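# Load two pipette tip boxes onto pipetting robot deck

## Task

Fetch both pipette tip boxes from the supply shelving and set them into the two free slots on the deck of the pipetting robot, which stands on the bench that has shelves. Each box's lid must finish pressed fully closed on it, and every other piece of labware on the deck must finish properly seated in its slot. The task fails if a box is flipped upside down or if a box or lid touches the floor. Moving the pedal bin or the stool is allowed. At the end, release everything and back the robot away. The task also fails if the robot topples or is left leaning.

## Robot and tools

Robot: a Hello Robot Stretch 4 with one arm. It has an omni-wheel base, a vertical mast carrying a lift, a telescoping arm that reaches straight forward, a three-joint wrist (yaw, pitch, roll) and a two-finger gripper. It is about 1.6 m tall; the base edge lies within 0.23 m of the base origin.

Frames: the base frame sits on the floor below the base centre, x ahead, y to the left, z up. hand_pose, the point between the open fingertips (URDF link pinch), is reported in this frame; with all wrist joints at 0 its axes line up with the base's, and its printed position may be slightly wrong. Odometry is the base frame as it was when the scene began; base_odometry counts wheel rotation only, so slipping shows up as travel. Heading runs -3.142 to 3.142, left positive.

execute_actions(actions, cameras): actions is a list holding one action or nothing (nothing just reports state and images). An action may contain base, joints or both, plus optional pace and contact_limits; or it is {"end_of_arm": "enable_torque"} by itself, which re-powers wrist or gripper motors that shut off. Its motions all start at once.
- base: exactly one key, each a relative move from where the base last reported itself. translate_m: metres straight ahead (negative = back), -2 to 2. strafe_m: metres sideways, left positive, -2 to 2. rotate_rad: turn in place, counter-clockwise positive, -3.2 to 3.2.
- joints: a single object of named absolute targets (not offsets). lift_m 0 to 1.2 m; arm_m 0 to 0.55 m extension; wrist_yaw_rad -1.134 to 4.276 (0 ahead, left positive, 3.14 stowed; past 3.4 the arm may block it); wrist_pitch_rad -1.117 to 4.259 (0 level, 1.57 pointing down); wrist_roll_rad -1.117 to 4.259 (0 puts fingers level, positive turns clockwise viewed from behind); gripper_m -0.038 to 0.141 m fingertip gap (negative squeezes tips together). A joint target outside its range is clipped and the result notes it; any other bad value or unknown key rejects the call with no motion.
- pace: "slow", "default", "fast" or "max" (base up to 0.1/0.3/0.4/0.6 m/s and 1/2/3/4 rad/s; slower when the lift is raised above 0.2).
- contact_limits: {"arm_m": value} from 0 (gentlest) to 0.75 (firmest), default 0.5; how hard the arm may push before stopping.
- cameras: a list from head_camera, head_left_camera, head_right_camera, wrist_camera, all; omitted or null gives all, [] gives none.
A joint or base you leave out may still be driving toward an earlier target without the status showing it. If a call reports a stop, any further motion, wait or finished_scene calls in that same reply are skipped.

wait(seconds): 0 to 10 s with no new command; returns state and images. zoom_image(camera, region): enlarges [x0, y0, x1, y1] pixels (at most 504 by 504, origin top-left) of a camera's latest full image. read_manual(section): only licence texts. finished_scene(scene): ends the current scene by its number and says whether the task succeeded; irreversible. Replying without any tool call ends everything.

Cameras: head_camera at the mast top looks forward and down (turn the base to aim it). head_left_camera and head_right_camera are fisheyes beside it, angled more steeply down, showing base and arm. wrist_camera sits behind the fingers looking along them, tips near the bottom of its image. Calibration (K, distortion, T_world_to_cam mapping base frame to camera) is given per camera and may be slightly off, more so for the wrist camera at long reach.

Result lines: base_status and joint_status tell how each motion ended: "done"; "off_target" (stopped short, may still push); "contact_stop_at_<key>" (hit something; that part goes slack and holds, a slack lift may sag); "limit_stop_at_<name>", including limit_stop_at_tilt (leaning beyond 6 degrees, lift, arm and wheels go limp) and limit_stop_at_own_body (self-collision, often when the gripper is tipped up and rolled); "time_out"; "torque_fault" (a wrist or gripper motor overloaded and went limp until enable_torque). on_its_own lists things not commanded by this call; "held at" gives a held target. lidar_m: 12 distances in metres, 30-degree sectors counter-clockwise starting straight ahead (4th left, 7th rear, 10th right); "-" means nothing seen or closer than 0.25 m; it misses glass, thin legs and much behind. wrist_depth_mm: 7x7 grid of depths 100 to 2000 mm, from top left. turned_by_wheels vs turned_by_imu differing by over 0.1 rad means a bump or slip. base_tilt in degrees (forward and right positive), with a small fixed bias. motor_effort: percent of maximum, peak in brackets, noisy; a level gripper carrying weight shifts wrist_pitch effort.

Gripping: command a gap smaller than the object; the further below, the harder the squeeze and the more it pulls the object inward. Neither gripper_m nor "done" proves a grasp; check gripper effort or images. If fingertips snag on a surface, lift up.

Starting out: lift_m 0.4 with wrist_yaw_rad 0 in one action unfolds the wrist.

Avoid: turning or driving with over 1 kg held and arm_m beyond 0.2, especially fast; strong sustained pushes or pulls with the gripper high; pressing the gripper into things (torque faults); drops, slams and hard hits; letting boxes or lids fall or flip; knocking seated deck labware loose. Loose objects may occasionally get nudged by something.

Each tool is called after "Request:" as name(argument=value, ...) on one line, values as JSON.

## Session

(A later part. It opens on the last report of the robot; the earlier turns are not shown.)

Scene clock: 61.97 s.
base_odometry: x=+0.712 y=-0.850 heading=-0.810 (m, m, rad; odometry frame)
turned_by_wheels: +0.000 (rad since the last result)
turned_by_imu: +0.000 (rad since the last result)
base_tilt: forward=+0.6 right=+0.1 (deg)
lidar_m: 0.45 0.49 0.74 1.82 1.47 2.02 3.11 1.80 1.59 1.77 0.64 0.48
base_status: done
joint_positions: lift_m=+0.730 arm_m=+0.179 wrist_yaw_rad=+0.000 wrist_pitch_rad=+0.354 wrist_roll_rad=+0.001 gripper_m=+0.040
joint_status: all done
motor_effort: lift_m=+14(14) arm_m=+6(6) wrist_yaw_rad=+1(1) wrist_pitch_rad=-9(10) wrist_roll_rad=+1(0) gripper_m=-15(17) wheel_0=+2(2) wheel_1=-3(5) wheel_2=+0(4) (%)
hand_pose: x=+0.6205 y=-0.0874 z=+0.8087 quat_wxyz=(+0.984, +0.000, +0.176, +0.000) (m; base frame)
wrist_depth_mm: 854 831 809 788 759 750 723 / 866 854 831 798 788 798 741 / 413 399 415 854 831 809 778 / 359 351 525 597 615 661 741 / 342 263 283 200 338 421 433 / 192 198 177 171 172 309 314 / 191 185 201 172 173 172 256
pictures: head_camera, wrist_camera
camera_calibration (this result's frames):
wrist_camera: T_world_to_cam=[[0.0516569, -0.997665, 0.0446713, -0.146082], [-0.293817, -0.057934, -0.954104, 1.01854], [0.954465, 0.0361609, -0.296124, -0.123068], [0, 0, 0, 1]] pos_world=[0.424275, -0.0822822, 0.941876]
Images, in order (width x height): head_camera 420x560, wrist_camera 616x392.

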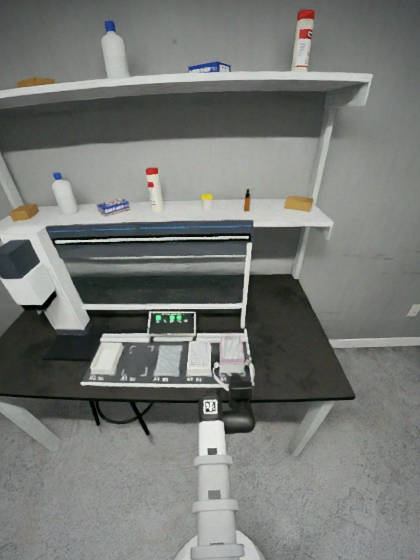

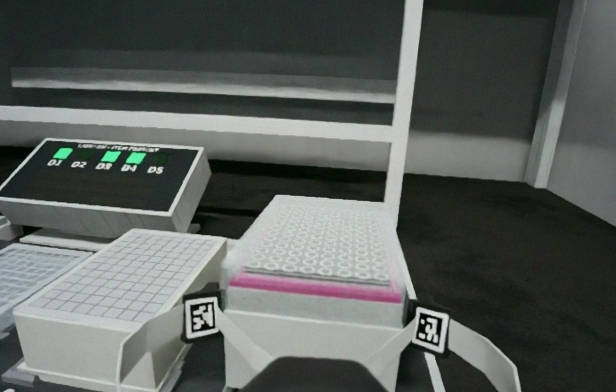

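Request:
execute_actions(actions=[{"joints":{"lift_m":0.716},"pace":"slow"}], cameras=["head_camera","wrist_camera"])

Request:
zoom_image(camera="head_camera", region=[180, 325, 270, 395])

Scene clock: 63.40 s.
base_odometry: x=+0.712 y=-0.850 heading=-0.810 (m, m, rad; odometry frame)
turned_by_wheels: +0.000 (rad since the last result)
turned_by_imu: +0.000 (rad since the last result)
base_tilt: forward=+0.6 right=+0.1 (deg)
lidar_m: 0.44 0.50 0.74 1.81 1.48 2.05 3.09 1.79 1.60 1.77 0.64 0.50
base_status: not commanded
joint_positions: lift_m=+0.717 arm_m=+0.179 wrist_yaw_rad=-0.001 wrist_pitch_rad=+0.349 wrist_roll_rad=+0.001 gripper_m=+0.040
joint_status: all done
motor_effort: lift_m=+13(14) arm_m=+6(6) wrist_yaw_rad=+4(5) wrist_pitch_rad=+2(9) wrist_roll_rad=+1(0) gripper_m=-16(16) wheel_0=+2(2) wheel_1=-3(3) wheel_2=+0(0) (%)
hand_pose: x=+0.6209 y=-0.0877 z=+0.7960 quat_wxyz=(+0.985, +0.000, +0.174, -0.001) (m; base frame)
wrist_depth_mm: 842 842 798 788 759 759 723 / 798 788 820 809 788 788 741 / 603 397 820 854 831 831 788 / 355 349 504 574 554 634 668 / 319 239 264 198 325 402 413 / 183 179 176 170 170 293 294 / 187 183 188 173 174 196 241
pictures: head_camera, wrist_camera
camera_calibration (this result's frames):
wrist_camera: T_world_to_cam=[[0.0502494, -0.997727, 0.0449008, -0.145175], [-0.289753, -0.0575876, -0.955368, 1.00502], [0.955782, 0.0349966, -0.291988, -0.131341], [0, 0, 0, 1]] pos_world=[0.424035, -0.0823722, 0.92833]
Images, in order (width x height): head_camera 420x560, wrist_camera 616x392.

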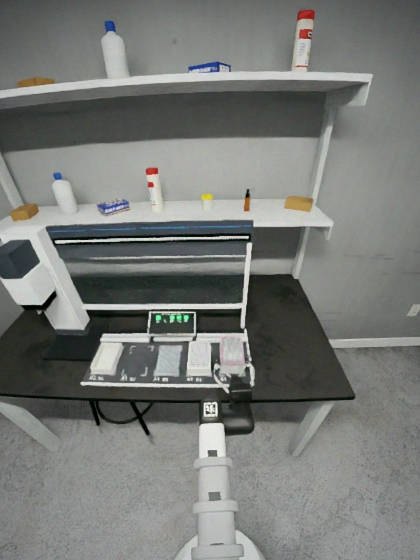

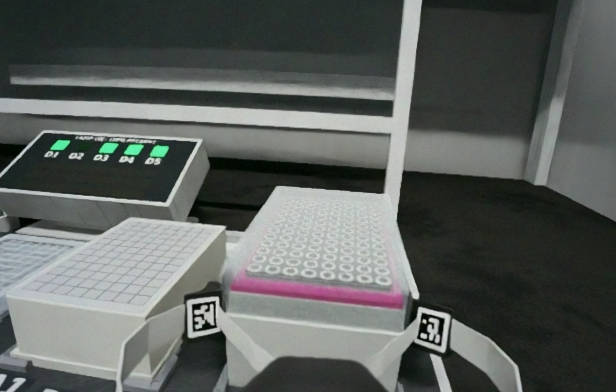

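Region (180, 325, 270, 395) of head_camera's 420x560 image, scaled by 5.600, with more detail than that image has.

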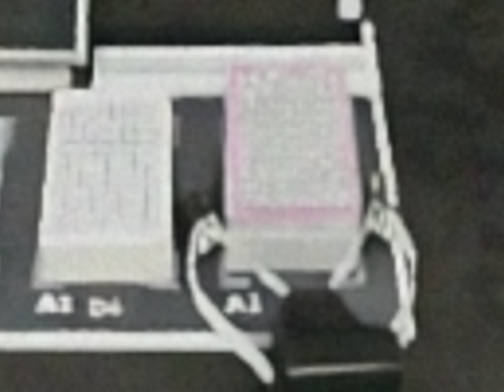

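Request:
execute_actions(actions=[{"joints":{"lift_m":0.727},"pace":"slow"}], cameras=[])

Request:
execute_actions(actions=[{"joints":{"arm_m":0.174},"pace":"slow"}], cameras=["wrist_camera"])

Request:
execute_actions(actions=[{"joints":{"lift_m":0.717},"pace":"slow"}], cameras=["head_camera","wrist_camera"])

Request:
zoom_image(camera="head_camera", region=[180, 325, 270, 395])

Scene clock: 66.00 s.
base_odometry: x=+0.712 y=-0.850 heading=-0.810 (m, m, rad; odometry frame)
turned_by_wheels: +0.000 (rad since the last result)
turned_by_imu: +0.001 (rad since the last result)
base_tilt: forward=+0.7 right=+0.1 (deg)
lidar_m: 0.47 0.50 0.72 1.82 1.44 2.03 3.09 1.82 1.59 1.77 0.64 0.48
base_status: not commanded
joint_positions: lift_m=+0.727 arm_m=+0.179 wrist_yaw_rad=+0.000 wrist_pitch_rad=+0.353 wrist_roll_rad=+0.000 gripper_m=+0.040
joint_status: all done
motor_effort: lift_m=+25(26) arm_m=+6(6) wrist_yaw_rad=+1(4) wrist_pitch_rad=-9(9) wrist_roll_rad=+0(0) gripper_m=-16(14) wheel_0=+2(2) wheel_1=-3(3) wheel_2=+0(0) (%)
hand_pose: x=+0.6206 y=-0.0875 z=+0.8049 quat_wxyz=(+0.984, +0.000, +0.176, +0.000) (m; base frame)
wrist_depth_mm: 866 831 809 778 759 750 723 / 798 866 820 809 788 778 741 / 413 399 820 854 820 809 768 / 359 347 512 597 603 647 732 / 334 253 279 199 336 413 427 / 186 190 177 171 171 303 306 / 191 186 196 173 174 200 250
pictures: none
No camera images: the call's "cameras" was empty. Leave "cameras" out to get every camera's image.

Scene clock: 66.77 s.
base_odometry: x=+0.712 y=-0.850 heading=-0.810 (m, m, rad; odometry frame)
turned_by_wheels: +0.000 (rad since the last result)
turned_by_imu: +0.000 (rad since the last result)
base_tilt: forward=+0.7 right=+0.2 (deg)
lidar_m: 0.46 0.46 0.70 1.83 1.45 2.04 3.11 1.81 1.59 1.76 0.66 0.50
base_status: not commanded
joint_positions: lift_m=+0.727 arm_m=+0.175 wrist_yaw_rad=+0.000 wrist_pitch_rad=+0.353 wrist_roll_rad=+0.000 gripper_m=+0.040
joint_status: all done
motor_effort: lift_m=+25(25) arm_m=-6(5) wrist_yaw_rad=+1(1) wrist_pitch_rad=-8(9) wrist_roll_rad=+0(1) gripper_m=-14(15) wheel_0=+2(2) wheel_1=-3(3) wheel_2=+0(0) (%)
hand_pose: x=+0.6166 y=-0.0875 z=+0.8049 quat_wxyz=(+0.984, +0.000, +0.176, +0.000) (m; base frame)
wrist_depth_mm: 866 842 809 778 759 750 715 / 809 854 831 809 788 778 750 / 413 407 878 866 831 820 768 / 362 351 517 585 603 647 732 / 334 252 279 198 342 410 421 / 191 191 177 170 170 303 304 / 194 189 196 172 174 200 250
pictures: wrist_camera
camera_calibration (this result's frames):
wrist_camera: T_world_to_cam=[[0.051535, -0.997668, 0.0447486, -0.145731], [-0.293575, -0.0579626, -0.954177, 1.01365], [0.954546, 0.0360364, -0.295878, -0.120682], [0, 0, 0, 1]] pos_world=[0.420288, -0.0822883, 0.938014]
Images, in order (width x height): wrist_camera 616x392.

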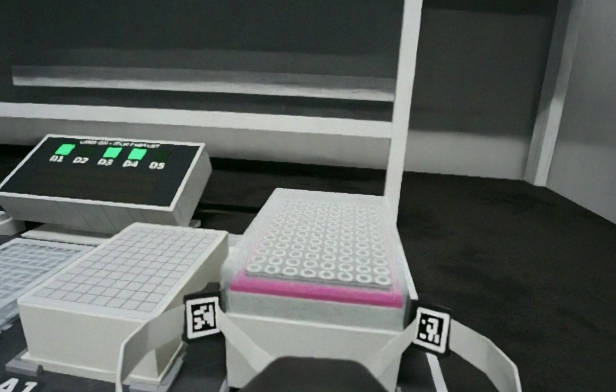

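Scene clock: 67.50 s.
base_odometry: x=+0.712 y=-0.850 heading=-0.810 (m, m, rad; odometry frame)
turned_by_wheels: +0.000 (rad since the last result)
turned_by_imu: +0.000 (rad since the last result)
base_tilt: forward=+0.8 right=+0.2 (deg)
lidar_m: 0.47 0.48 0.71 1.80 1.44 2.05 3.10 1.79 1.59 1.77 0.63 0.49
base_status: not commanded
joint_positions: lift_m=+0.718 arm_m=+0.175 wrist_yaw_rad=-0.001 wrist_pitch_rad=+0.351 wrist_roll_rad=+0.000 gripper_m=+0.040
joint_status: all done
motor_effort: lift_m=+13(24) arm_m=-5(6) wrist_yaw_rad=+3(3) wrist_pitch_rad=-1(9) wrist_roll_rad=+1(1) gripper_m=-16(15) wheel_0=+2(2) wheel_1=-3(3) wheel_2=+0(0) (%)
hand_pose: x=+0.6168 y=-0.0876 z=+0.7967 quat_wxyz=(+0.985, +0.000, +0.174, +0.000) (m; base frame)
wrist_depth_mm: 854 842 798 788 759 750 723 / 798 768 809 798 788 788 750 / 603 402 809 854 831 798 788 / 357 355 496 574 554 621 661 / 317 239 263 199 324 399 407 / 187 186 177 170 170 293 296 / 191 188 188 173 175 195 240
pictures: head_camera, wrist_camera
camera_calibration (this result's frames):
wrist_camera: T_world_to_cam=[[0.050702, -0.997704, 0.0448922, -0.145166], [-0.290944, -0.0577558, -0.954995, 1.00486], [0.955396, 0.0353591, -0.293204, -0.126002], [0, 0, 0, 1]] pos_world=[0.420099, -0.0823409, 0.92921]
Images, in order (width x height): head_camera 420x560, wrist_camera 616x392.

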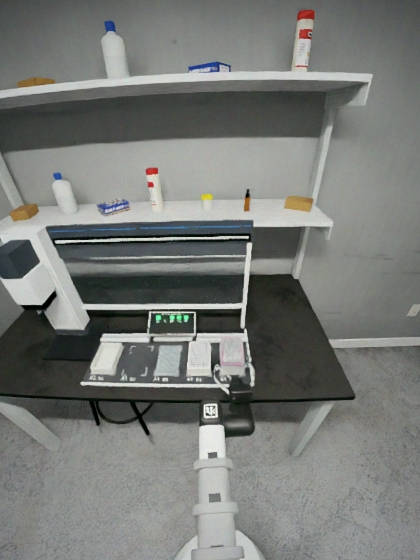

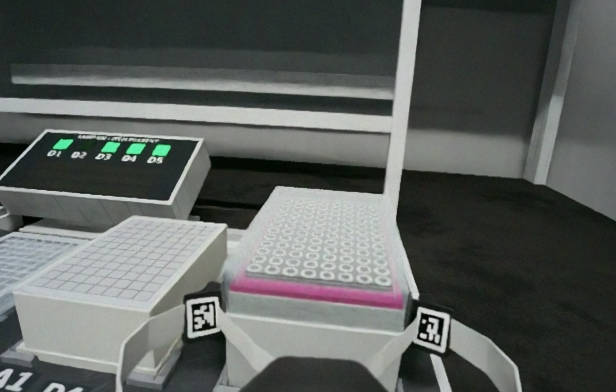

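Region (180, 325, 270, 395) of head_camera's 420x560 image, scaled by 5.600, with more detail than that image has.

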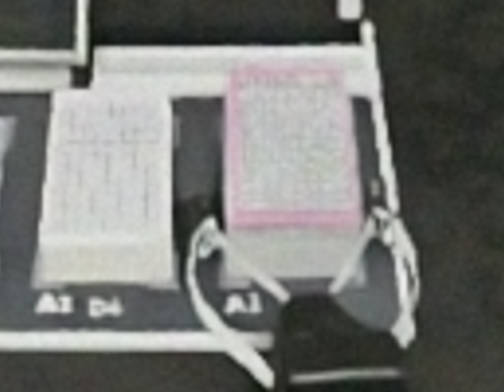

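Box is tilted in the grip now; release and see whether it settles.

Request:
execute_actions(actions=[{"joints":{"gripper_m":0.095},"pace":"slow"}], cameras=["head_camera","wrist_camera"])

Request:
zoom_image(camera="head_camera", region=[180, 325, 270, 395])

Scene clock: 70.37 s.
base_odometry: x=+0.712 y=-0.850 heading=-0.810 (m, m, rad; odometry frame)
turned_by_wheels: +0.000 (rad since the last result)
turned_by_imu: +0.001 (rad since the last result)
base_tilt: forward=+0.6 right=+0.1 (deg)
lidar_m: 0.48 0.48 0.71 1.85 1.47 2.04 3.12 1.81 1.58 1.78 0.65 0.50
base_status: not commanded
joint_positions: lift_m=+0.717 arm_m=+0.175 wrist_yaw_rad=-0.001 wrist_pitch_rad=+0.352 wrist_roll_rad=+0.000 gripper_m=+0.095
joint_status: all done
motor_effort: lift_m=+13(13) arm_m=-5(5) wrist_yaw_rad=+3(3) wrist_pitch_rad=-4(4) wrist_roll_rad=+0(1) gripper_m=-1(15) wheel_0=+2(2) wheel_1=-3(3) wheel_2=+0(0) (%)
hand_pose: x=+0.6166 y=-0.0876 z=+0.7963 quat_wxyz=(+0.985, +0.000, +0.175, +0.000) (m; base frame)
wrist_depth_mm: 866 831 809 788 778 759 723 / 878 788 788 809 778 778 759 / 413 399 778 842 820 809 778 / 364 351 496 285 539 627 647 / 317 236 257 197 317 397 404 / 188 186 189 185 183 290 291 / 191 187 199 150 193 227 237
pictures: head_camera, wrist_camera
camera_calibration (this result's frames):
wrist_camera: T_world_to_cam=[[0.0510704, -0.997688, 0.0448301, -0.145235], [-0.292087, -0.0578474, -0.954641, 1.0049], [0.955027, 0.0356596, -0.294366, -0.124817], [0, 0, 0, 1]] pos_world=[0.420139, -0.0823176, 0.929085]
Images, in order (width x height): head_camera 420x560, wrist_camera 616x392.

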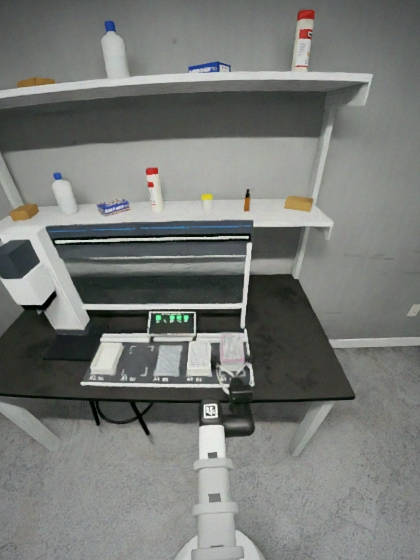

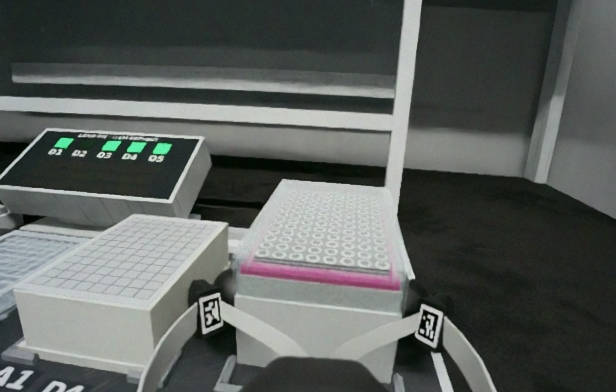

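Region (180, 325, 270, 395) of head_camera's 420x560 image, scaled by 5.600, with more detail than that image has.

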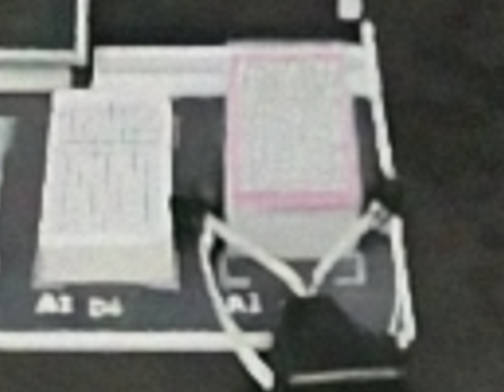

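Request:
execute_actions(actions=[{"joints":{"gripper_m":0.073},"pace":"slow"}], cameras=[])

Request:
execute_actions(actions=[{"joints":{"arm_m":0.164},"pace":"slow","contact_limits":{"arm_m":0.15}}], cameras=["head_camera","wrist_camera"])

Request:
zoom_image(camera="head_camera", region=[180, 325, 270, 395])

Scene clock: 72.60 s.
base_odometry: x=+0.712 y=-0.850 heading=-0.810 (m, m, rad; odometry frame)
turned_by_wheels: +0.000 (rad since the last result)
turned_by_imu: +0.000 (rad since the last result)
base_tilt: forward=+0.6 right=+0.1 (deg)
lidar_m: 0.46 0.49 0.72 1.85 1.48 2.06 3.10 1.79 1.57 1.77 0.64 0.49
base_status: not commanded
joint_positions: lift_m=+0.717 arm_m=+0.175 wrist_yaw_rad=+0.000 wrist_pitch_rad=+0.352 wrist_roll_rad=+0.000 gripper_m=+0.073
joint_status: all done
motor_effort: lift_m=+14(14) arm_m=-5(5) wrist_yaw_rad=+2(3) wrist_pitch_rad=-6(5) wrist_roll_rad=+1(1) gripper_m=-6(7) wheel_0=+2(2) wheel_1=-3(3) wheel_2=+0(0) (%)
hand_pose: x=+0.6166 y=-0.0875 z=+0.7961 quat_wxyz=(+0.985, +0.000, +0.175, +0.000) (m; base frame)
wrist_depth_mm: 866 831 798 788 759 741 723 / 891 778 768 820 778 768 750 / 410 399 778 842 842 809 778 / 364 351 496 290 580 615 640 / 315 236 257 196 317 397 402 / 188 186 187 183 181 287 291 / 191 186 196 186 189 222 238
pictures: none
No camera images: the call's "cameras" was empty. Leave "cameras" out to get every camera's image.

Scene clock: 73.53 s.
base_odometry: x=+0.712 y=-0.850 heading=-0.810 (m, m, rad; odometry frame)
turned_by_wheels: +0.000 (rad since the last result)
turned_by_imu: +0.000 (rad since the last result)
base_tilt: forward=+0.7 right=+0.1 (deg)
lidar_m: 0.48 0.49 0.73 1.82 1.47 2.06 3.11 1.80 1.58 1.77 0.65 0.49
base_status: not commanded
joint_positions: lift_m=+0.717 arm_m=+0.165 wrist_yaw_rad=+0.000 wrist_pitch_rad=+0.352 wrist_roll_rad=+0.000 gripper_m=+0.073
joint_status: all done
motor_effort: lift_m=+14(14) arm_m=-5(5) wrist_yaw_rad=+1(2) wrist_pitch_rad=-5(7) wrist_roll_rad=+0(1) gripper_m=-6(6) wheel_0=+2(2) wheel_1=-3(3) wheel_2=+0(0) (%)
contact_limits: arm_m 0.15
hand_pose: x=+0.6067 y=-0.0875 z=+0.7961 quat_wxyz=(+0.985, +0.000, +0.175, +0.000) (m; base frame)
wrist_depth_mm: 878 842 820 798 778 759 732 / 891 798 778 809 809 798 759 / 421 404 778 854 842 820 798 / 373 359 492 291 539 609 634 / 312 236 258 196 314 397 402 / 198 194 187 183 180 291 293 / 195 193 196 186 189 222 237
pictures: head_camera, wrist_camera
camera_calibration (this result's frames):
wrist_camera: T_world_to_cam=[[0.0514617, -0.99767, 0.0447918, -0.144824], [-0.292777, -0.0579521, -0.954423, 1.00201], [0.954795, 0.0360022, -0.295077, -0.114625], [0, 0, 0, 1]] pos_world=[0.41026, -0.0822909, 0.929002]
Images, in order (width x height): head_camera 420x560, wrist_camera 616x392.

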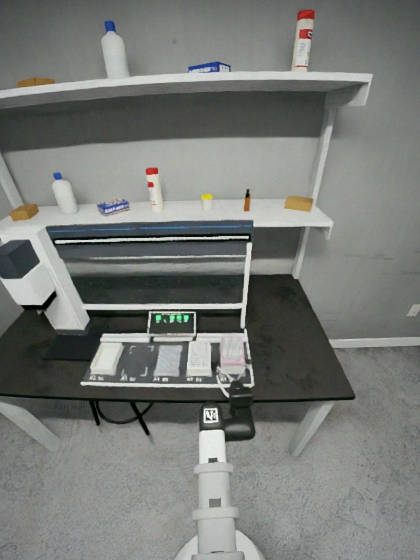

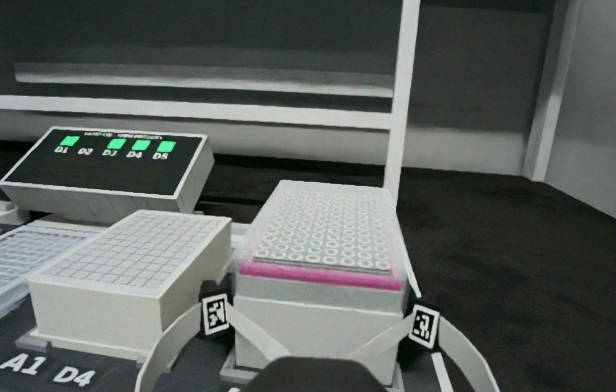

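Region (180, 325, 270, 395) of head_camera's 420x560 image, scaled by 5.600, with more detail than that image has.

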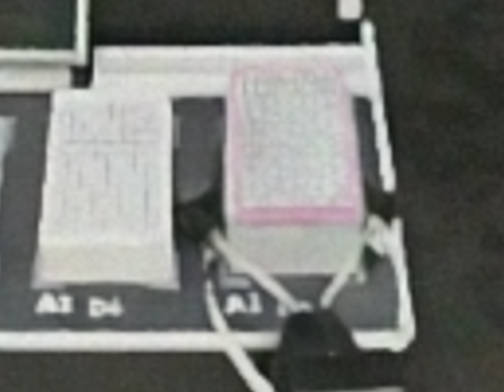

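Request:
execute_actions(actions=[{"joints":{"arm_m":0.155,"gripper_m":0.088},"pace":"slow","contact_limits":{"arm_m":0.15}}], cameras=["head_camera","wrist_camera"])

Request:
zoom_image(camera="head_camera", region=[180, 325, 270, 395])

Scene clock: 75.10 s.
base_odometry: x=+0.712 y=-0.850 heading=-0.810 (m, m, rad; odometry frame)
turned_by_wheels: +0.000 (rad since the last result)
turned_by_imu: +0.000 (rad since the last result)
base_tilt: forward=+0.6 right=+0.1 (deg)
lidar_m: 0.47 0.51 0.71 1.82 1.45 2.04 3.10 1.81 1.60 1.77 0.64 0.49
base_status: not commanded
joint_positions: lift_m=+0.717 arm_m=+0.156 wrist_yaw_rad=+0.000 wrist_pitch_rad=+0.352 wrist_roll_rad=+0.000 gripper_m=+0.088
joint_status: all done
motor_effort: lift_m=+14(14) arm_m=-6(5) wrist_yaw_rad=+1(1) wrist_pitch_rad=-6(6) wrist_roll_rad=+1(0) gripper_m=-2(6) wheel_0=+2(2) wheel_1=-3(3) wheel_2=+0(0) (%)
contact_limits: arm_m 0.15
hand_pose: x=+0.5977 y=-0.0874 z=+0.7961 quat_wxyz=(+0.985, +0.000, +0.175, +0.000) (m; base frame)
wrist_depth_mm: 866 842 831 809 798 768 741 / 891 820 778 820 809 809 741 / 559 413 778 854 854 842 788 / 379 366 496 559 535 615 640 / 314 236 259 198 336 397 404 / 210 202 190 189 185 291 291 / 195 196 197 149 193 223 239
pictures: head_camera, wrist_camera
camera_calibration (this result's frames):
wrist_camera: T_world_to_cam=[[0.0515253, -0.997666, 0.0447983, -0.144387], [-0.292649, -0.0579724, -0.954461, 0.999362], [0.954831, 0.0360687, -0.294953, -0.106151], [0, 0, 0, 1]] pos_world=[0.401258, -0.0822858, 0.929011]
Images, in order (width x height): head_camera 420x560, wrist_camera 616x392.

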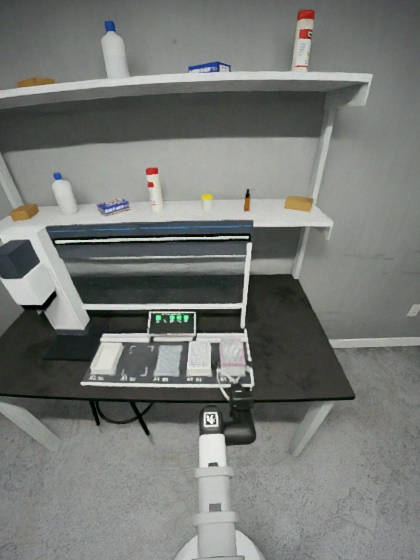

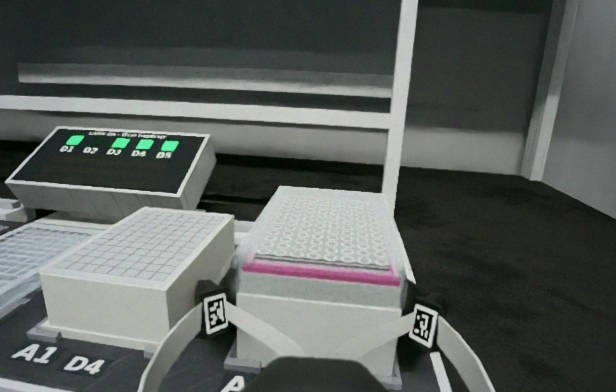

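Region (180, 325, 270, 395) of head_camera's 420x560 image, scaled by 5.600, with more detail than that image has.

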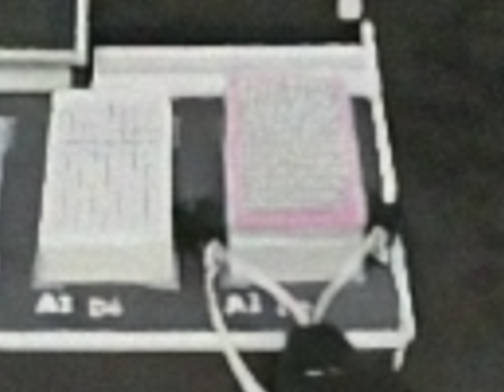

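Request:
execute_actions(actions=[{"joints":{"arm_m":0.05,"lift_m":0.721,"gripper_m":0.091},"pace":"slow","contact_limits":{"arm_m":0.15}}], cameras=["head_camera","wrist_camera"])

Request:
zoom_image(camera="head_camera", region=[180, 325, 270, 395])

Scene clock: 78.30 s.
base_odometry: x=+0.712 y=-0.850 heading=-0.810 (m, m, rad; odometry frame)
turned_by_wheels: +0.000 (rad since the last result)
turned_by_imu: +0.001 (rad since the last result)
base_tilt: forward=+0.5 right=+0.1 (deg)
lidar_m: 0.47 0.50 0.71 1.83 1.48 2.05 3.12 1.80 1.58 1.77 0.59 0.51
base_status: not commanded
joint_positions: lift_m=+0.721 arm_m=+0.051 wrist_yaw_rad=+0.000 wrist_pitch_rad=+0.352 wrist_roll_rad=+0.000 gripper_m=+0.091
joint_status: all done
motor_effort: lift_m=+24(23) arm_m=-6(6) wrist_yaw_rad=+1(1) wrist_pitch_rad=-4(6) wrist_roll_rad=+1(0) gripper_m=-3(3) wheel_0=+2(2) wheel_1=-3(3) wheel_2=+0(0) (%)
contact_limits: arm_m 0.15
hand_pose: x=+0.4927 y=-0.0874 z=+0.7993 quat_wxyz=(+0.985, +0.000, +0.175, +0.000) (m; base frame)
wrist_depth_mm: 991 960 931 917 866 878 831 / 1008 917 866 931 931 904 866 / 976 504 530 991 946 931 904 / 477 466 382 319 564 634 741 / 324 309 307 296 364 404 415 / 265 271 196 267 258 297 300 / 243 234 231 149 221 227 244
pictures: head_camera, wrist_camera
camera_calibration (this result's frames):
wrist_camera: T_world_to_cam=[[0.0516068, -0.997662, 0.0448049, -0.139141], [-0.292523, -0.0579979, -0.954498, 0.971619], [0.954865, 0.0361521, -0.294832, -0.00509487], [0, 0, 0, 1]] pos_world=[0.296266, -0.0822793, 0.932141]
Images, in order (width x height): head_camera 420x560, wrist_camera 616x392.

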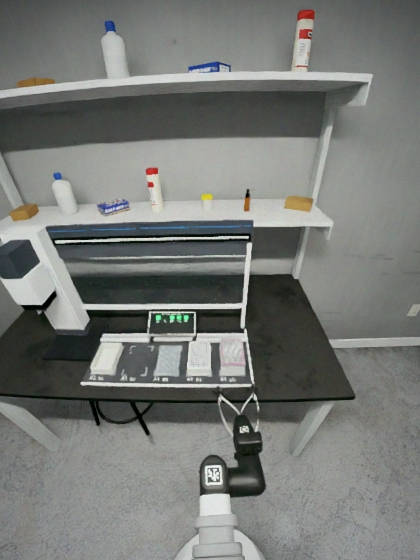

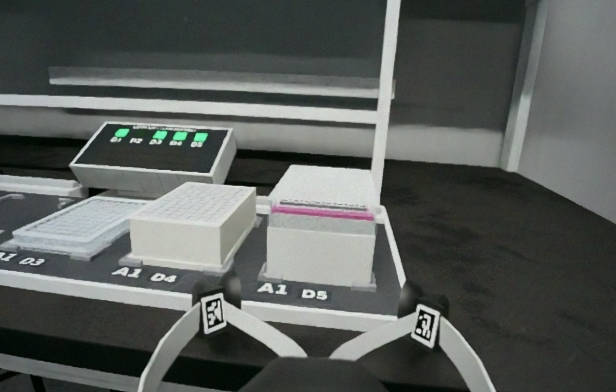

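Region (180, 325, 270, 395) of head_camera's 420x560 image, scaled by 5.600, with more detail than that image has.

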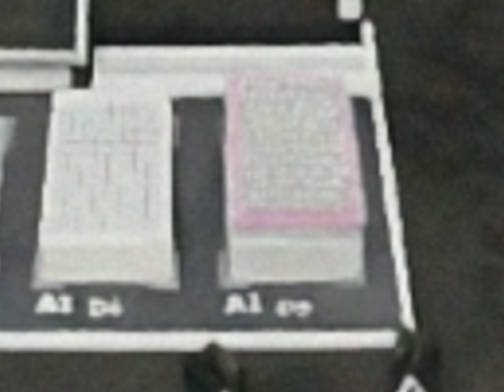

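Request:
execute_actions(actions=[{"base":{"translate_m":-1.70},"joints":{"arm_m":0,"gripper_m":0.141},"pace":"fast"}], cameras=[])

Request:
execute_actions(actions=[{"base":{"rotate_rad":-1.39},"joints":{"lift_m":0.50}}], cameras=[])

Request:
execute_actions(actions=[{"base":{"translate_m":0.52},"joints":{"arm_m":0.1}}], cameras=["head_camera","wrist_camera"])

Scene clock: 87.50 s.
base_odometry: x=-0.460 y=+0.381 heading=-0.810 (m, m, rad; odometry frame)
turned_by_wheels: +0.000 (rad since the last result)
turned_by_imu: +0.004 (rad since the last result)
base_tilt: forward=+0.6 right=+0.2 (deg)
lidar_m: 2.17 2.30 1.47 1.43 1.52 1.34 1.31 1.39 1.70 1.18 1.29 2.56
base_status: done
joint_positions: lift_m=+0.721 arm_m=+0.001 wrist_yaw_rad=+0.000 wrist_pitch_rad=+0.352 wrist_roll_rad=+0.000 gripper_m=+0.141
joint_status: all done
motor_effort: lift_m=+24(24) arm_m=-6(5) wrist_yaw_rad=+1(0) wrist_pitch_rad=-5(6) wrist_roll_rad=+0(0) gripper_m=+0(2) wheel_0=-1(7) wheel_1=-2(8) wheel_2=+0(12) (%)
hand_pose: x=+0.4427 y=-0.0874 z=+0.7993 quat_wxyz=(+0.985, +0.000, +0.175, +0.000) (m; base frame)
wrist_depth_mm: - - - - - - - / - - - - - - - / - - - - - - - / - - - - - - - / 1863 - - - - - - / 1537 1464 215 1537 1661 215 1618 / 1229 1229 1229 150 1255 1229 1336
pictures: none
No camera images: the call's "cameras" was empty. Leave "cameras" out to get every camera's image.

Scene clock: 89.50 s.
base_odometry: x=-0.460 y=+0.381 heading=-2.200 (m, m, rad; odometry frame)
turned_by_wheels: -1.390 (rad since the last result)
turned_by_imu: -1.404 (rad since the last result)
base_tilt: forward=+0.6 right=+0.3 (deg)
lidar_m: 1.19 1.39 2.17 2.16 1.71 1.42 1.44 1.53 1.31 1.29 1.95 1.18
base_status: done
joint_positions: lift_m=+0.500 arm_m=+0.001 wrist_yaw_rad=+0.000 wrist_pitch_rad=+0.352 wrist_roll_rad=+0.000 gripper_m=+0.141
joint_status: all done
motor_effort: lift_m=+14(22) arm_m=-5(6) wrist_yaw_rad=+1(0) wrist_pitch_rad=-6(6) wrist_roll_rad=+0(1) gripper_m=-1(1) wheel_0=+1(6) wheel_1=+2(8) wheel_2=+2(14) (%)
hand_pose: x=+0.4427 y=-0.0875 z=+0.5792 quat_wxyz=(+0.985, +0.000, +0.175, +0.000) (m; base frame)
wrist_depth_mm: 1661 1229 1366 1308 1281 1205 1098 / 1863 1255 1464 1397 1308 1255 1138 / 1863 1336 1397 1229 1308 1281 1205 / 1921 1863 1618 1537 1464 1366 1229 / 1499 1397 1430 1464 1464 1397 1281 / 1118 1118 214 1160 1078 215 1281 / 904 931 946 149 960 976 991
pictures: none
No camera images: the call's "cameras" was empty. Leave "cameras" out to get every camera's image.

Scene clock: 92.73 s.
base_odometry: x=-0.766 y=-0.040 heading=-2.199 (m, m, rad; odometry frame)
turned_by_wheels: +0.000 (rad since the last result)
turned_by_imu: +0.000 (rad since the last result)
base_tilt: forward=+0.6 right=+0.1 (deg)
lidar_m: 0.68 0.78 2.23 2.08 2.38 1.96 1.96 1.89 1.44 1.43 1.36 0.70
base_status: done
joint_positions: lift_m=+0.500 arm_m=+0.099 wrist_yaw_rad=+0.000 wrist_pitch_rad=+0.352 wrist_roll_rad=+0.000 gripper_m=+0.141
joint_status: all done
motor_effort: lift_m=+14(14) arm_m=+5(6) wrist_yaw_rad=+1(1) wrist_pitch_rad=-5(5) wrist_roll_rad=+1(0) gripper_m=-1(1) wheel_0=+1(7) wheel_1=+3(9) wheel_2=-1(14) (%)
hand_pose: x=+0.5407 y=-0.0874 z=+0.5791 quat_wxyz=(+0.985, +0.000, +0.175, +0.000) (m; base frame)
wrist_depth_mm: 683 854 820 768 732 683 384 / 699 891 866 788 741 707 368 / 715 904 891 842 768 707 353 / 539 559 580 504 574 564 338 / 732 878 445 415 418 424 332 / 759 854 215 946 878 216 343 / 768 831 842 150 854 394 580
pictures: head_camera, wrist_camera
camera_calibration (this result's frames):
wrist_camera: T_world_to_cam=[[0.0516399, -0.99766, 0.044815, -0.131768], [-0.292331, -0.0580102, -0.954556, 0.775479], [0.954922, 0.0361924, -0.294643, -0.115989], [0, 0, 0, 1]] pos_world=[0.344261, -0.0822761, 0.711968]
Images, in order (width x height): head_camera 420x560, wrist_camera 616x392.

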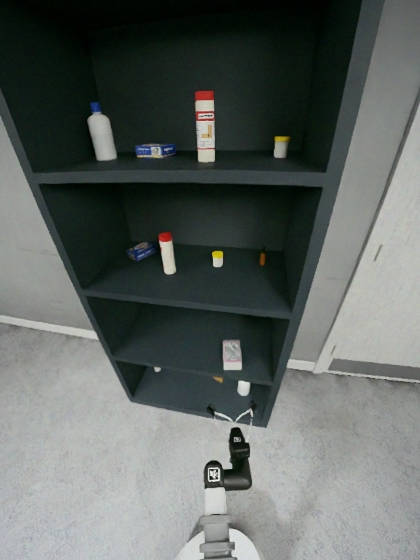

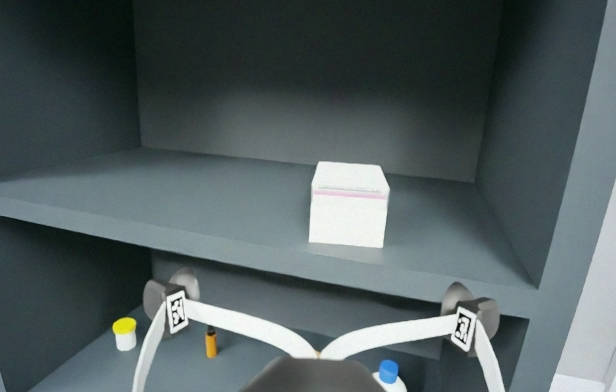

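Request:
execute_actions(actions=[{"base":{"strafe_m":-0.029},"joints":{"lift_m":0.484,"arm_m":0.24}}], cameras=["wrist_camera"])

Request:
execute_actions(actions=[{"joints":{"arm_m":0.328},"contact_limits":{"arm_m":0.15},"pace":"slow"}], cameras=["wrist_camera"])

Scene clock: 95.60 s.
base_odometry: x=-0.790 y=-0.023 heading=-2.199 (m, m, rad; odometry frame)
turned_by_wheels: +0.000 (rad since the last result)
turned_by_imu: +0.001 (rad since the last result)
base_tilt: forward=+0.7 right=+0.1 (deg)
lidar_m: 0.66 0.76 2.24 2.08 2.40 1.93 1.97 1.89 1.42 1.41 1.34 0.68
base_status: done
joint_positions: lift_m=+0.484 arm_m=+0.239 wrist_yaw_rad=+0.000 wrist_pitch_rad=+0.352 wrist_roll_rad=+0.000 gripper_m=+0.141
joint_status: all done
motor_effort: lift_m=+14(14) arm_m=+6(5) wrist_yaw_rad=+0(2) wrist_pitch_rad=-5(6) wrist_roll_rad=+0(1) gripper_m=-3(0) wheel_0=-1(6) wheel_1=+1(11) wheel_2=+0(1) (%)
hand_pose: x=+0.6807 y=-0.0874 z=+0.5632 quat_wxyz=(+0.985, +0.000, +0.175, +0.000) (m; base frame)
wrist_depth_mm: 676 732 683 634 591 564 397 / 683 768 707 668 615 580 382 / 691 798 741 691 654 597 366 / 488 512 535 362 574 544 349 / 334 343 351 278 351 382 330 / 723 300 214 272 276 214 283 / 723 809 820 150 239 229 231
pictures: wrist_camera
camera_calibration (this result's frames):
wrist_camera: T_world_to_cam=[[0.0517062, -0.997656, 0.04482, -0.138312], [-0.292235, -0.0580309, -0.954584, 0.80115], [0.954948, 0.0362599, -0.294551, -0.25443], [0, 0, 0, 1]] pos_world=[0.484243, -0.0822709, 0.696022]
Images, in order (width x height): wrist_camera 616x392.

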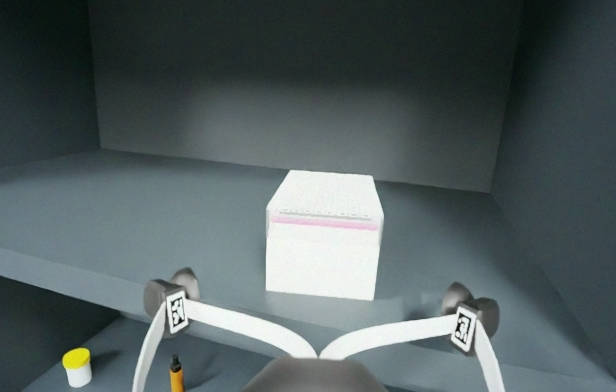

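Scene clock: 97.77 s.
base_odometry: x=-0.790 y=-0.023 heading=-2.199 (m, m, rad; odometry frame)
turned_by_wheels: +0.000 (rad since the last result)
turned_by_imu: +0.000 (rad since the last result)
base_tilt: forward=+0.6 right=+0.1 (deg)
lidar_m: 0.67 0.79 2.24 2.05 2.41 1.97 1.97 1.84 1.40 1.41 1.35 0.67
base_status: not commanded
joint_positions: lift_m=+0.484 arm_m=+0.327 wrist_yaw_rad=+0.000 wrist_pitch_rad=+0.352 wrist_roll_rad=+0.000 gripper_m=+0.141
joint_status: all done
motor_effort: lift_m=+14(14) arm_m=+6(6) wrist_yaw_rad=+1(1) wrist_pitch_rad=-5(5) wrist_roll_rad=+0(1) gripper_m=+0(1) wheel_0=-1(1) wheel_1=+1(1) wheel_2=+0(0) (%)
contact_limits: arm_m 0.15
hand_pose: x=+0.7687 y=-0.0874 z=+0.5632 quat_wxyz=(+0.985, +0.000, +0.175, +0.000) (m; base frame)
wrist_depth_mm: 647 647 597 554 525 492 449 / 676 668 621 580 539 512 436 / 676 699 640 603 554 530 421 / 488 504 530 554 574 535 397 / 330 340 353 215 329 384 362 / 250 241 196 193 190 214 283 / 216 207 208 150 202 216 230
pictures: wrist_camera
camera_calibration (this result's frames):
wrist_camera: T_world_to_cam=[[0.0516196, -0.997661, 0.04482, -0.142818], [-0.29224, -0.0580054, -0.954584, 0.826863], [0.954951, 0.036177, -0.29455, -0.338446], [0, 0, 0, 1]] pos_world=[0.572214, -0.0822773, 0.696022]
Images, in order (width x height): wrist_camera 616x392.

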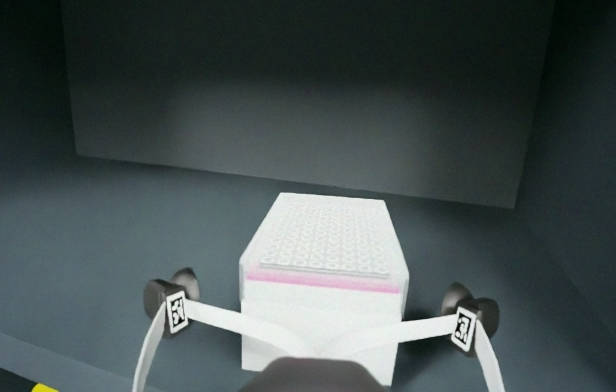

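Request:
execute_actions(actions=[{"joints":{"arm_m":0.338,"gripper_m":0.048},"contact_limits":{"arm_m":0.15}}], cameras=[])

Request:
execute_actions(actions=[{"joints":{"lift_m":0.52},"pace":"slow"}], cameras=["wrist_camera"])

Request:
execute_actions(actions=[{"base":{"translate_m":-0.89},"joints":{"arm_m":0.05}}], cameras=[])

Request:
execute_actions(actions=[{"base":{"rotate_rad":1.39},"joints":{"lift_m":0.78},"pace":"slow"}], cameras=["wrist_camera"])

Request:
execute_actions(actions=[{"base":{"translate_m":1.77}}], cameras=["head_camera","wrist_camera"])

Scene clock: 102.20 s.
base_odometry: x=-0.790 y=-0.023 heading=-2.199 (m, m, rad; odometry frame)
turned_by_wheels: +0.000 (rad since the last result)
turned_by_imu: +0.001 (rad since the last result)
base_tilt: forward=+0.8 right=+0.1 (deg)
lidar_m: 0.66 0.80 2.25 2.09 2.40 1.96 1.96 1.87 1.41 1.41 1.34 0.66
base_status: not commanded
joint_positions: lift_m=+0.484 arm_m=+0.337 wrist_yaw_rad=+0.000 wrist_pitch_rad=+0.353 wrist_roll_rad=+0.000 gripper_m=+0.048
joint_status: all done
motor_effort: lift_m=+14(14) arm_m=+6(6) wrist_yaw_rad=+1(2) wrist_pitch_rad=-8(5) wrist_roll_rad=+1(0) gripper_m=-14(14) wheel_0=-1(1) wheel_1=+1(1) wheel_2=+0(0) (%)
contact_limits: arm_m 0.15
hand_pose: x=+0.7787 y=-0.0874 z=+0.5630 quat_wxyz=(+0.985, +0.000, +0.175, +0.000) (m; base frame)
wrist_depth_mm: 654 634 580 539 504 480 449 / 668 654 609 559 530 500 439 / 668 691 627 597 554 517 421 / 492 508 525 544 559 530 402 / 332 343 349 209 329 379 366 / 249 256 179 175 176 278 282 / 207 198 194 176 176 169 231
pictures: none
No camera images: the call's "cameras" was empty. Leave "cameras" out to get every camera's image.

Scene clock: 103.33 s.
base_odometry: x=-0.790 y=-0.023 heading=-2.199 (m, m, rad; odometry frame)
turned_by_wheels: +0.000 (rad since the last result)
turned_by_imu: +0.000 (rad since the last result)
base_tilt: forward=+0.6 right=+0.3 (deg)
lidar_m: 0.67 0.79 2.25 2.09 2.35 1.95 1.97 1.87 1.41 1.40 1.35 0.68
base_status: not commanded
joint_positions: lift_m=+0.520 arm_m=+0.337 wrist_yaw_rad=+0.000 wrist_pitch_rad=+0.354 wrist_roll_rad=+0.000 gripper_m=+0.048
joint_status: all done
motor_effort: lift_m=+25(25) arm_m=+6(6) wrist_yaw_rad=+1(1) wrist_pitch_rad=-10(9) wrist_roll_rad=+0(0) gripper_m=-14(14) wheel_0=-1(1) wheel_1=+1(1) wheel_2=+0(0) (%)
hand_pose: x=+0.7786 y=-0.0874 z=+0.5978 quat_wxyz=(+0.984, +0.000, +0.176, +0.000) (m; base frame)
wrist_depth_mm: 640 627 585 544 508 480 452 / 668 654 609 569 530 496 442 / 683 691 634 585 554 517 424 / 585 615 634 609 574 535 407 / 402 418 430 210 399 462 382 / 304 314 179 176 176 342 330 / 249 242 236 176 176 174 274
pictures: wrist_camera
camera_calibration (this result's frames):
wrist_camera: T_world_to_cam=[[0.0517294, -0.997659, 0.0447346, -0.144904], [-0.293818, -0.0580161, -0.954099, 0.86375], [0.954461, 0.0362112, -0.296131, -0.336335], [0, 0, 0, 1]] pos_world=[0.582299, -0.0822747, 0.730986]
Images, in order (width x height): wrist_camera 616x392.

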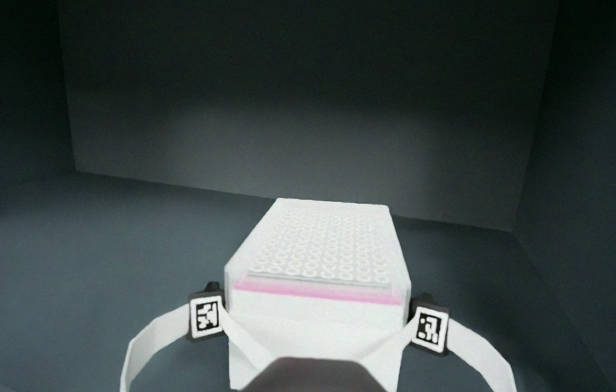

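Scene clock: 107.80 s.
base_odometry: x=-0.266 y=+0.697 heading=-2.200 (m, m, rad; odometry frame)
turned_by_wheels: +0.000 (rad since the last result)
turned_by_imu: +0.002 (rad since the last result)
base_tilt: forward=+0.7 right=+0.2 (deg)
lidar_m: 1.55 1.80 2.29 2.27 1.27 1.08 1.09 1.45 1.27 1.19 1.36 2.02
base_status: done
joint_positions: lift_m=+0.520 arm_m=+0.051 wrist_yaw_rad=+0.000 wrist_pitch_rad=+0.354 wrist_roll_rad=+0.000 gripper_m=+0.048
joint_status: all done
motor_effort: lift_m=+24(25) arm_m=-6(6) wrist_yaw_rad=+1(1) wrist_pitch_rad=-11(10) wrist_roll_rad=+0(0) gripper_m=-14(12) wheel_0=-2(6) wheel_1=-1(11) wheel_2=+2(12) (%)
hand_pose: x=+0.4925 y=-0.0874 z=+0.5978 quat_wxyz=(+0.984, +0.000, +0.176, +0.000) (m; base frame)
wrist_depth_mm: - 1863 1537 1499 1499 1430 1336 / - - 1756 1708 1537 1499 1430 / - - 1661 1708 1661 1576 1464 / - - 1756 1756 1708 1576 1537 / 1499 1537 1537 208 1464 1576 1618 / 1138 1182 179 175 177 1281 1281 / 946 917 891 176 176 173 1025
pictures: none
No camera images: the call's "cameras" was empty. Leave "cameras" out to get every camera's image.

Scene clock: 110.57 s.
base_odometry: x=-0.266 y=+0.697 heading=-0.810 (m, m, rad; odometry frame)
turned_by_wheels: +1.389 (rad since the last result)
turned_by_imu: +1.405 (rad since the last result)
base_tilt: forward=+0.6 right=+0.1 (deg)
lidar_m: 2.28 1.46 1.11 1.08 1.15 1.23 1.21 1.28 2.07 1.55 1.66 2.37
base_status: done
joint_positions: lift_m=+0.780 arm_m=+0.051 wrist_yaw_rad=+0.000 wrist_pitch_rad=+0.354 wrist_roll_rad=+0.000 gripper_m=+0.048
joint_status: all done
motor_effort: lift_m=+25(26) arm_m=-5(6) wrist_yaw_rad=+0(0) wrist_pitch_rad=-11(10) wrist_roll_rad=+0(1) gripper_m=-14(14) wheel_0=-3(11) wheel_1=-3(6) wheel_2=-5(10) (%)
hand_pose: x=+0.4925 y=-0.0874 z=+0.8578 quat_wxyz=(+0.984, +0.000, +0.176, +0.000) (m; base frame)
wrist_depth_mm: - - - - - - - / - - - - - - - / - - - - - - - / - - - - - - - / - - - 210 - - - / 1618 1618 179 175 177 1756 1808 / 1255 1229 1229 176 176 174 1397
pictures: wrist_camera
camera_calibration (this result's frames):
wrist_camera: T_world_to_cam=[[0.0518598, -0.997652, 0.044725, -0.14176], [-0.293959, -0.0580509, -0.954054, 1.02777], [0.95441, 0.0363298, -0.296279, 0.0138059], [0, 0, 0, 1]] pos_world=[0.296296, -0.0822655, 0.990976]
Images, in order (width x height): wrist_camera 616x392.

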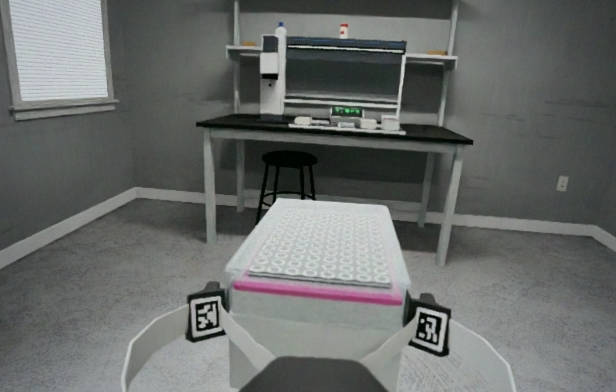

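Scene clock: 117.93 s.
base_odometry: x=+0.954 y=-0.585 heading=-0.810 (m, m, rad; odometry frame)
turned_by_wheels: +0.000 (rad since the last result)
turned_by_imu: -0.002 (rad since the last result)
base_tilt: forward=+0.7 right=+0.1 (deg)
lidar_m: 0.52 0.56 0.79 1.56 1.13 1.49 2.98 2.29 1.88 2.15 0.69 0.53
base_status: done
joint_positions: lift_m=+0.780 arm_m=+0.051 wrist_yaw_rad=+0.000 wrist_pitch_rad=+0.354 wrist_roll_rad=+0.000 gripper_m=+0.048
joint_status: not commanded
motor_effort: lift_m=+25(25) arm_m=-5(6) wrist_yaw_rad=+1(0) wrist_pitch_rad=-10(8) wrist_roll_rad=+0(0) gripper_m=-15(14) wheel_0=+2(10) wheel_1=+2(3) wheel_2=-1(12) (%)
hand_pose: x=+0.4925 y=-0.0874 z=+0.8578 quat_wxyz=(+0.984, +0.000, +0.176, +0.000) (m; base frame)
wrist_depth_mm: 413 492 960 946 917 917 878 / 530 517 1008 976 946 946 917 / 1098 539 1042 1008 991 976 946 / 627 569 759 768 521 768 866 / 452 455 442 208 439 477 430 / 355 347 179 175 176 357 334 / 306 296 287 176 176 174 309
pictures: head_camera, wrist_camera
camera_calibration (this result's frames):
wrist_camera: T_world_to_cam=[[0.0517451, -0.997658, 0.0447248, -0.141735], [-0.293965, -0.0580169, -0.954054, 1.0278], [0.954414, 0.03622, -0.296279, 0.0138316], [0, 0, 0, 1]] pos_world=[0.296271, -0.0822741, 0.991015]
Images, in order (width x height): head_camera 420x560, wrist_camera 616x392.

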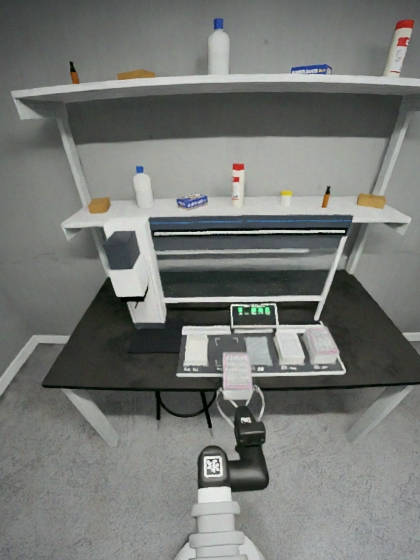

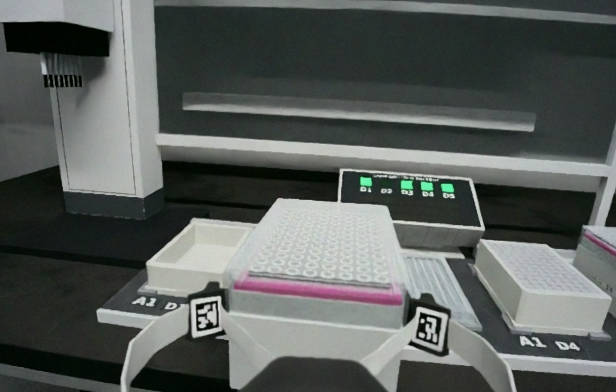

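Request:
execute_actions(actions=[{"base":{"strafe_m":0.012},"joints":{"arm_m":0.215,"lift_m":0.755},"pace":"slow"}], cameras=["head_camera","wrist_camera"])

Request:
zoom_image(camera="head_camera", region=[180, 310, 280, 385])

Scene clock: 121.83 s.
base_odometry: x=+0.962 y=-0.577 heading=-0.810 (m, m, rad; odometry frame)
turned_by_wheels: +0.000 (rad since the last result)
turned_by_imu: +0.001 (rad since the last result)
base_tilt: forward=+0.7 right=+0.1 (deg)
lidar_m: 0.51 0.56 0.80 1.55 1.09 1.44 2.97 2.30 1.90 2.14 0.71 0.51
base_status: done
joint_positions: lift_m=+0.755 arm_m=+0.214 wrist_yaw_rad=+0.000 wrist_pitch_rad=+0.354 wrist_roll_rad=+0.000 gripper_m=+0.048
joint_status: all done
motor_effort: lift_m=+14(23) arm_m=+6(5) wrist_yaw_rad=+1(1) wrist_pitch_rad=-10(10) wrist_roll_rad=+0(1) gripper_m=-14(14) wheel_0=-2(8) wheel_1=+4(4) wheel_2=+0(2) (%)
hand_pose: x=+0.6555 y=-0.0874 z=+0.8337 quat_wxyz=(+0.984, +0.000, +0.176, +0.000) (m; base frame)
wrist_depth_mm: 345 831 809 798 778 750 741 / 357 866 831 809 798 768 759 / 375 878 878 842 831 798 788 / 392 585 661 699 384 382 668 / 394 404 418 208 334 334 342 / 297 283 180 175 176 340 334 / 213 202 222 176 176 174 274
pictures: head_camera, wrist_camera
camera_calibration (this result's frames):
wrist_camera: T_world_to_cam=[[0.051693, -0.997661, 0.0447258, -0.149071], [-0.29395, -0.0580019, -0.954059, 1.05268], [0.954422, 0.036171, -0.296261, -0.148922], [0, 0, 0, 1]] pos_world=[0.459275, -0.0822779, 0.966865]
Images, in order (width x height): head_camera 420x560, wrist_camera 616x392.

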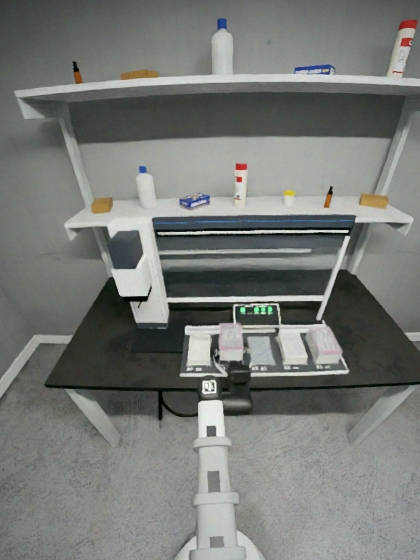

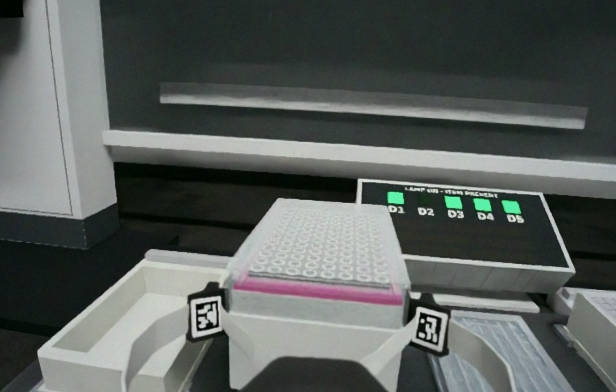

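Region (180, 310, 280, 385) of head_camera's 420x560 image, scaled by 5.040, with more detail than that image has; it fills the top 378 rows of this view, and the rest is white.

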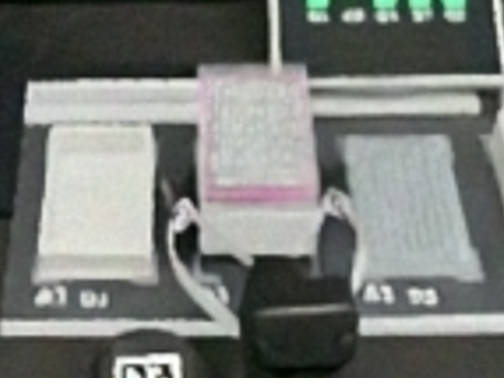

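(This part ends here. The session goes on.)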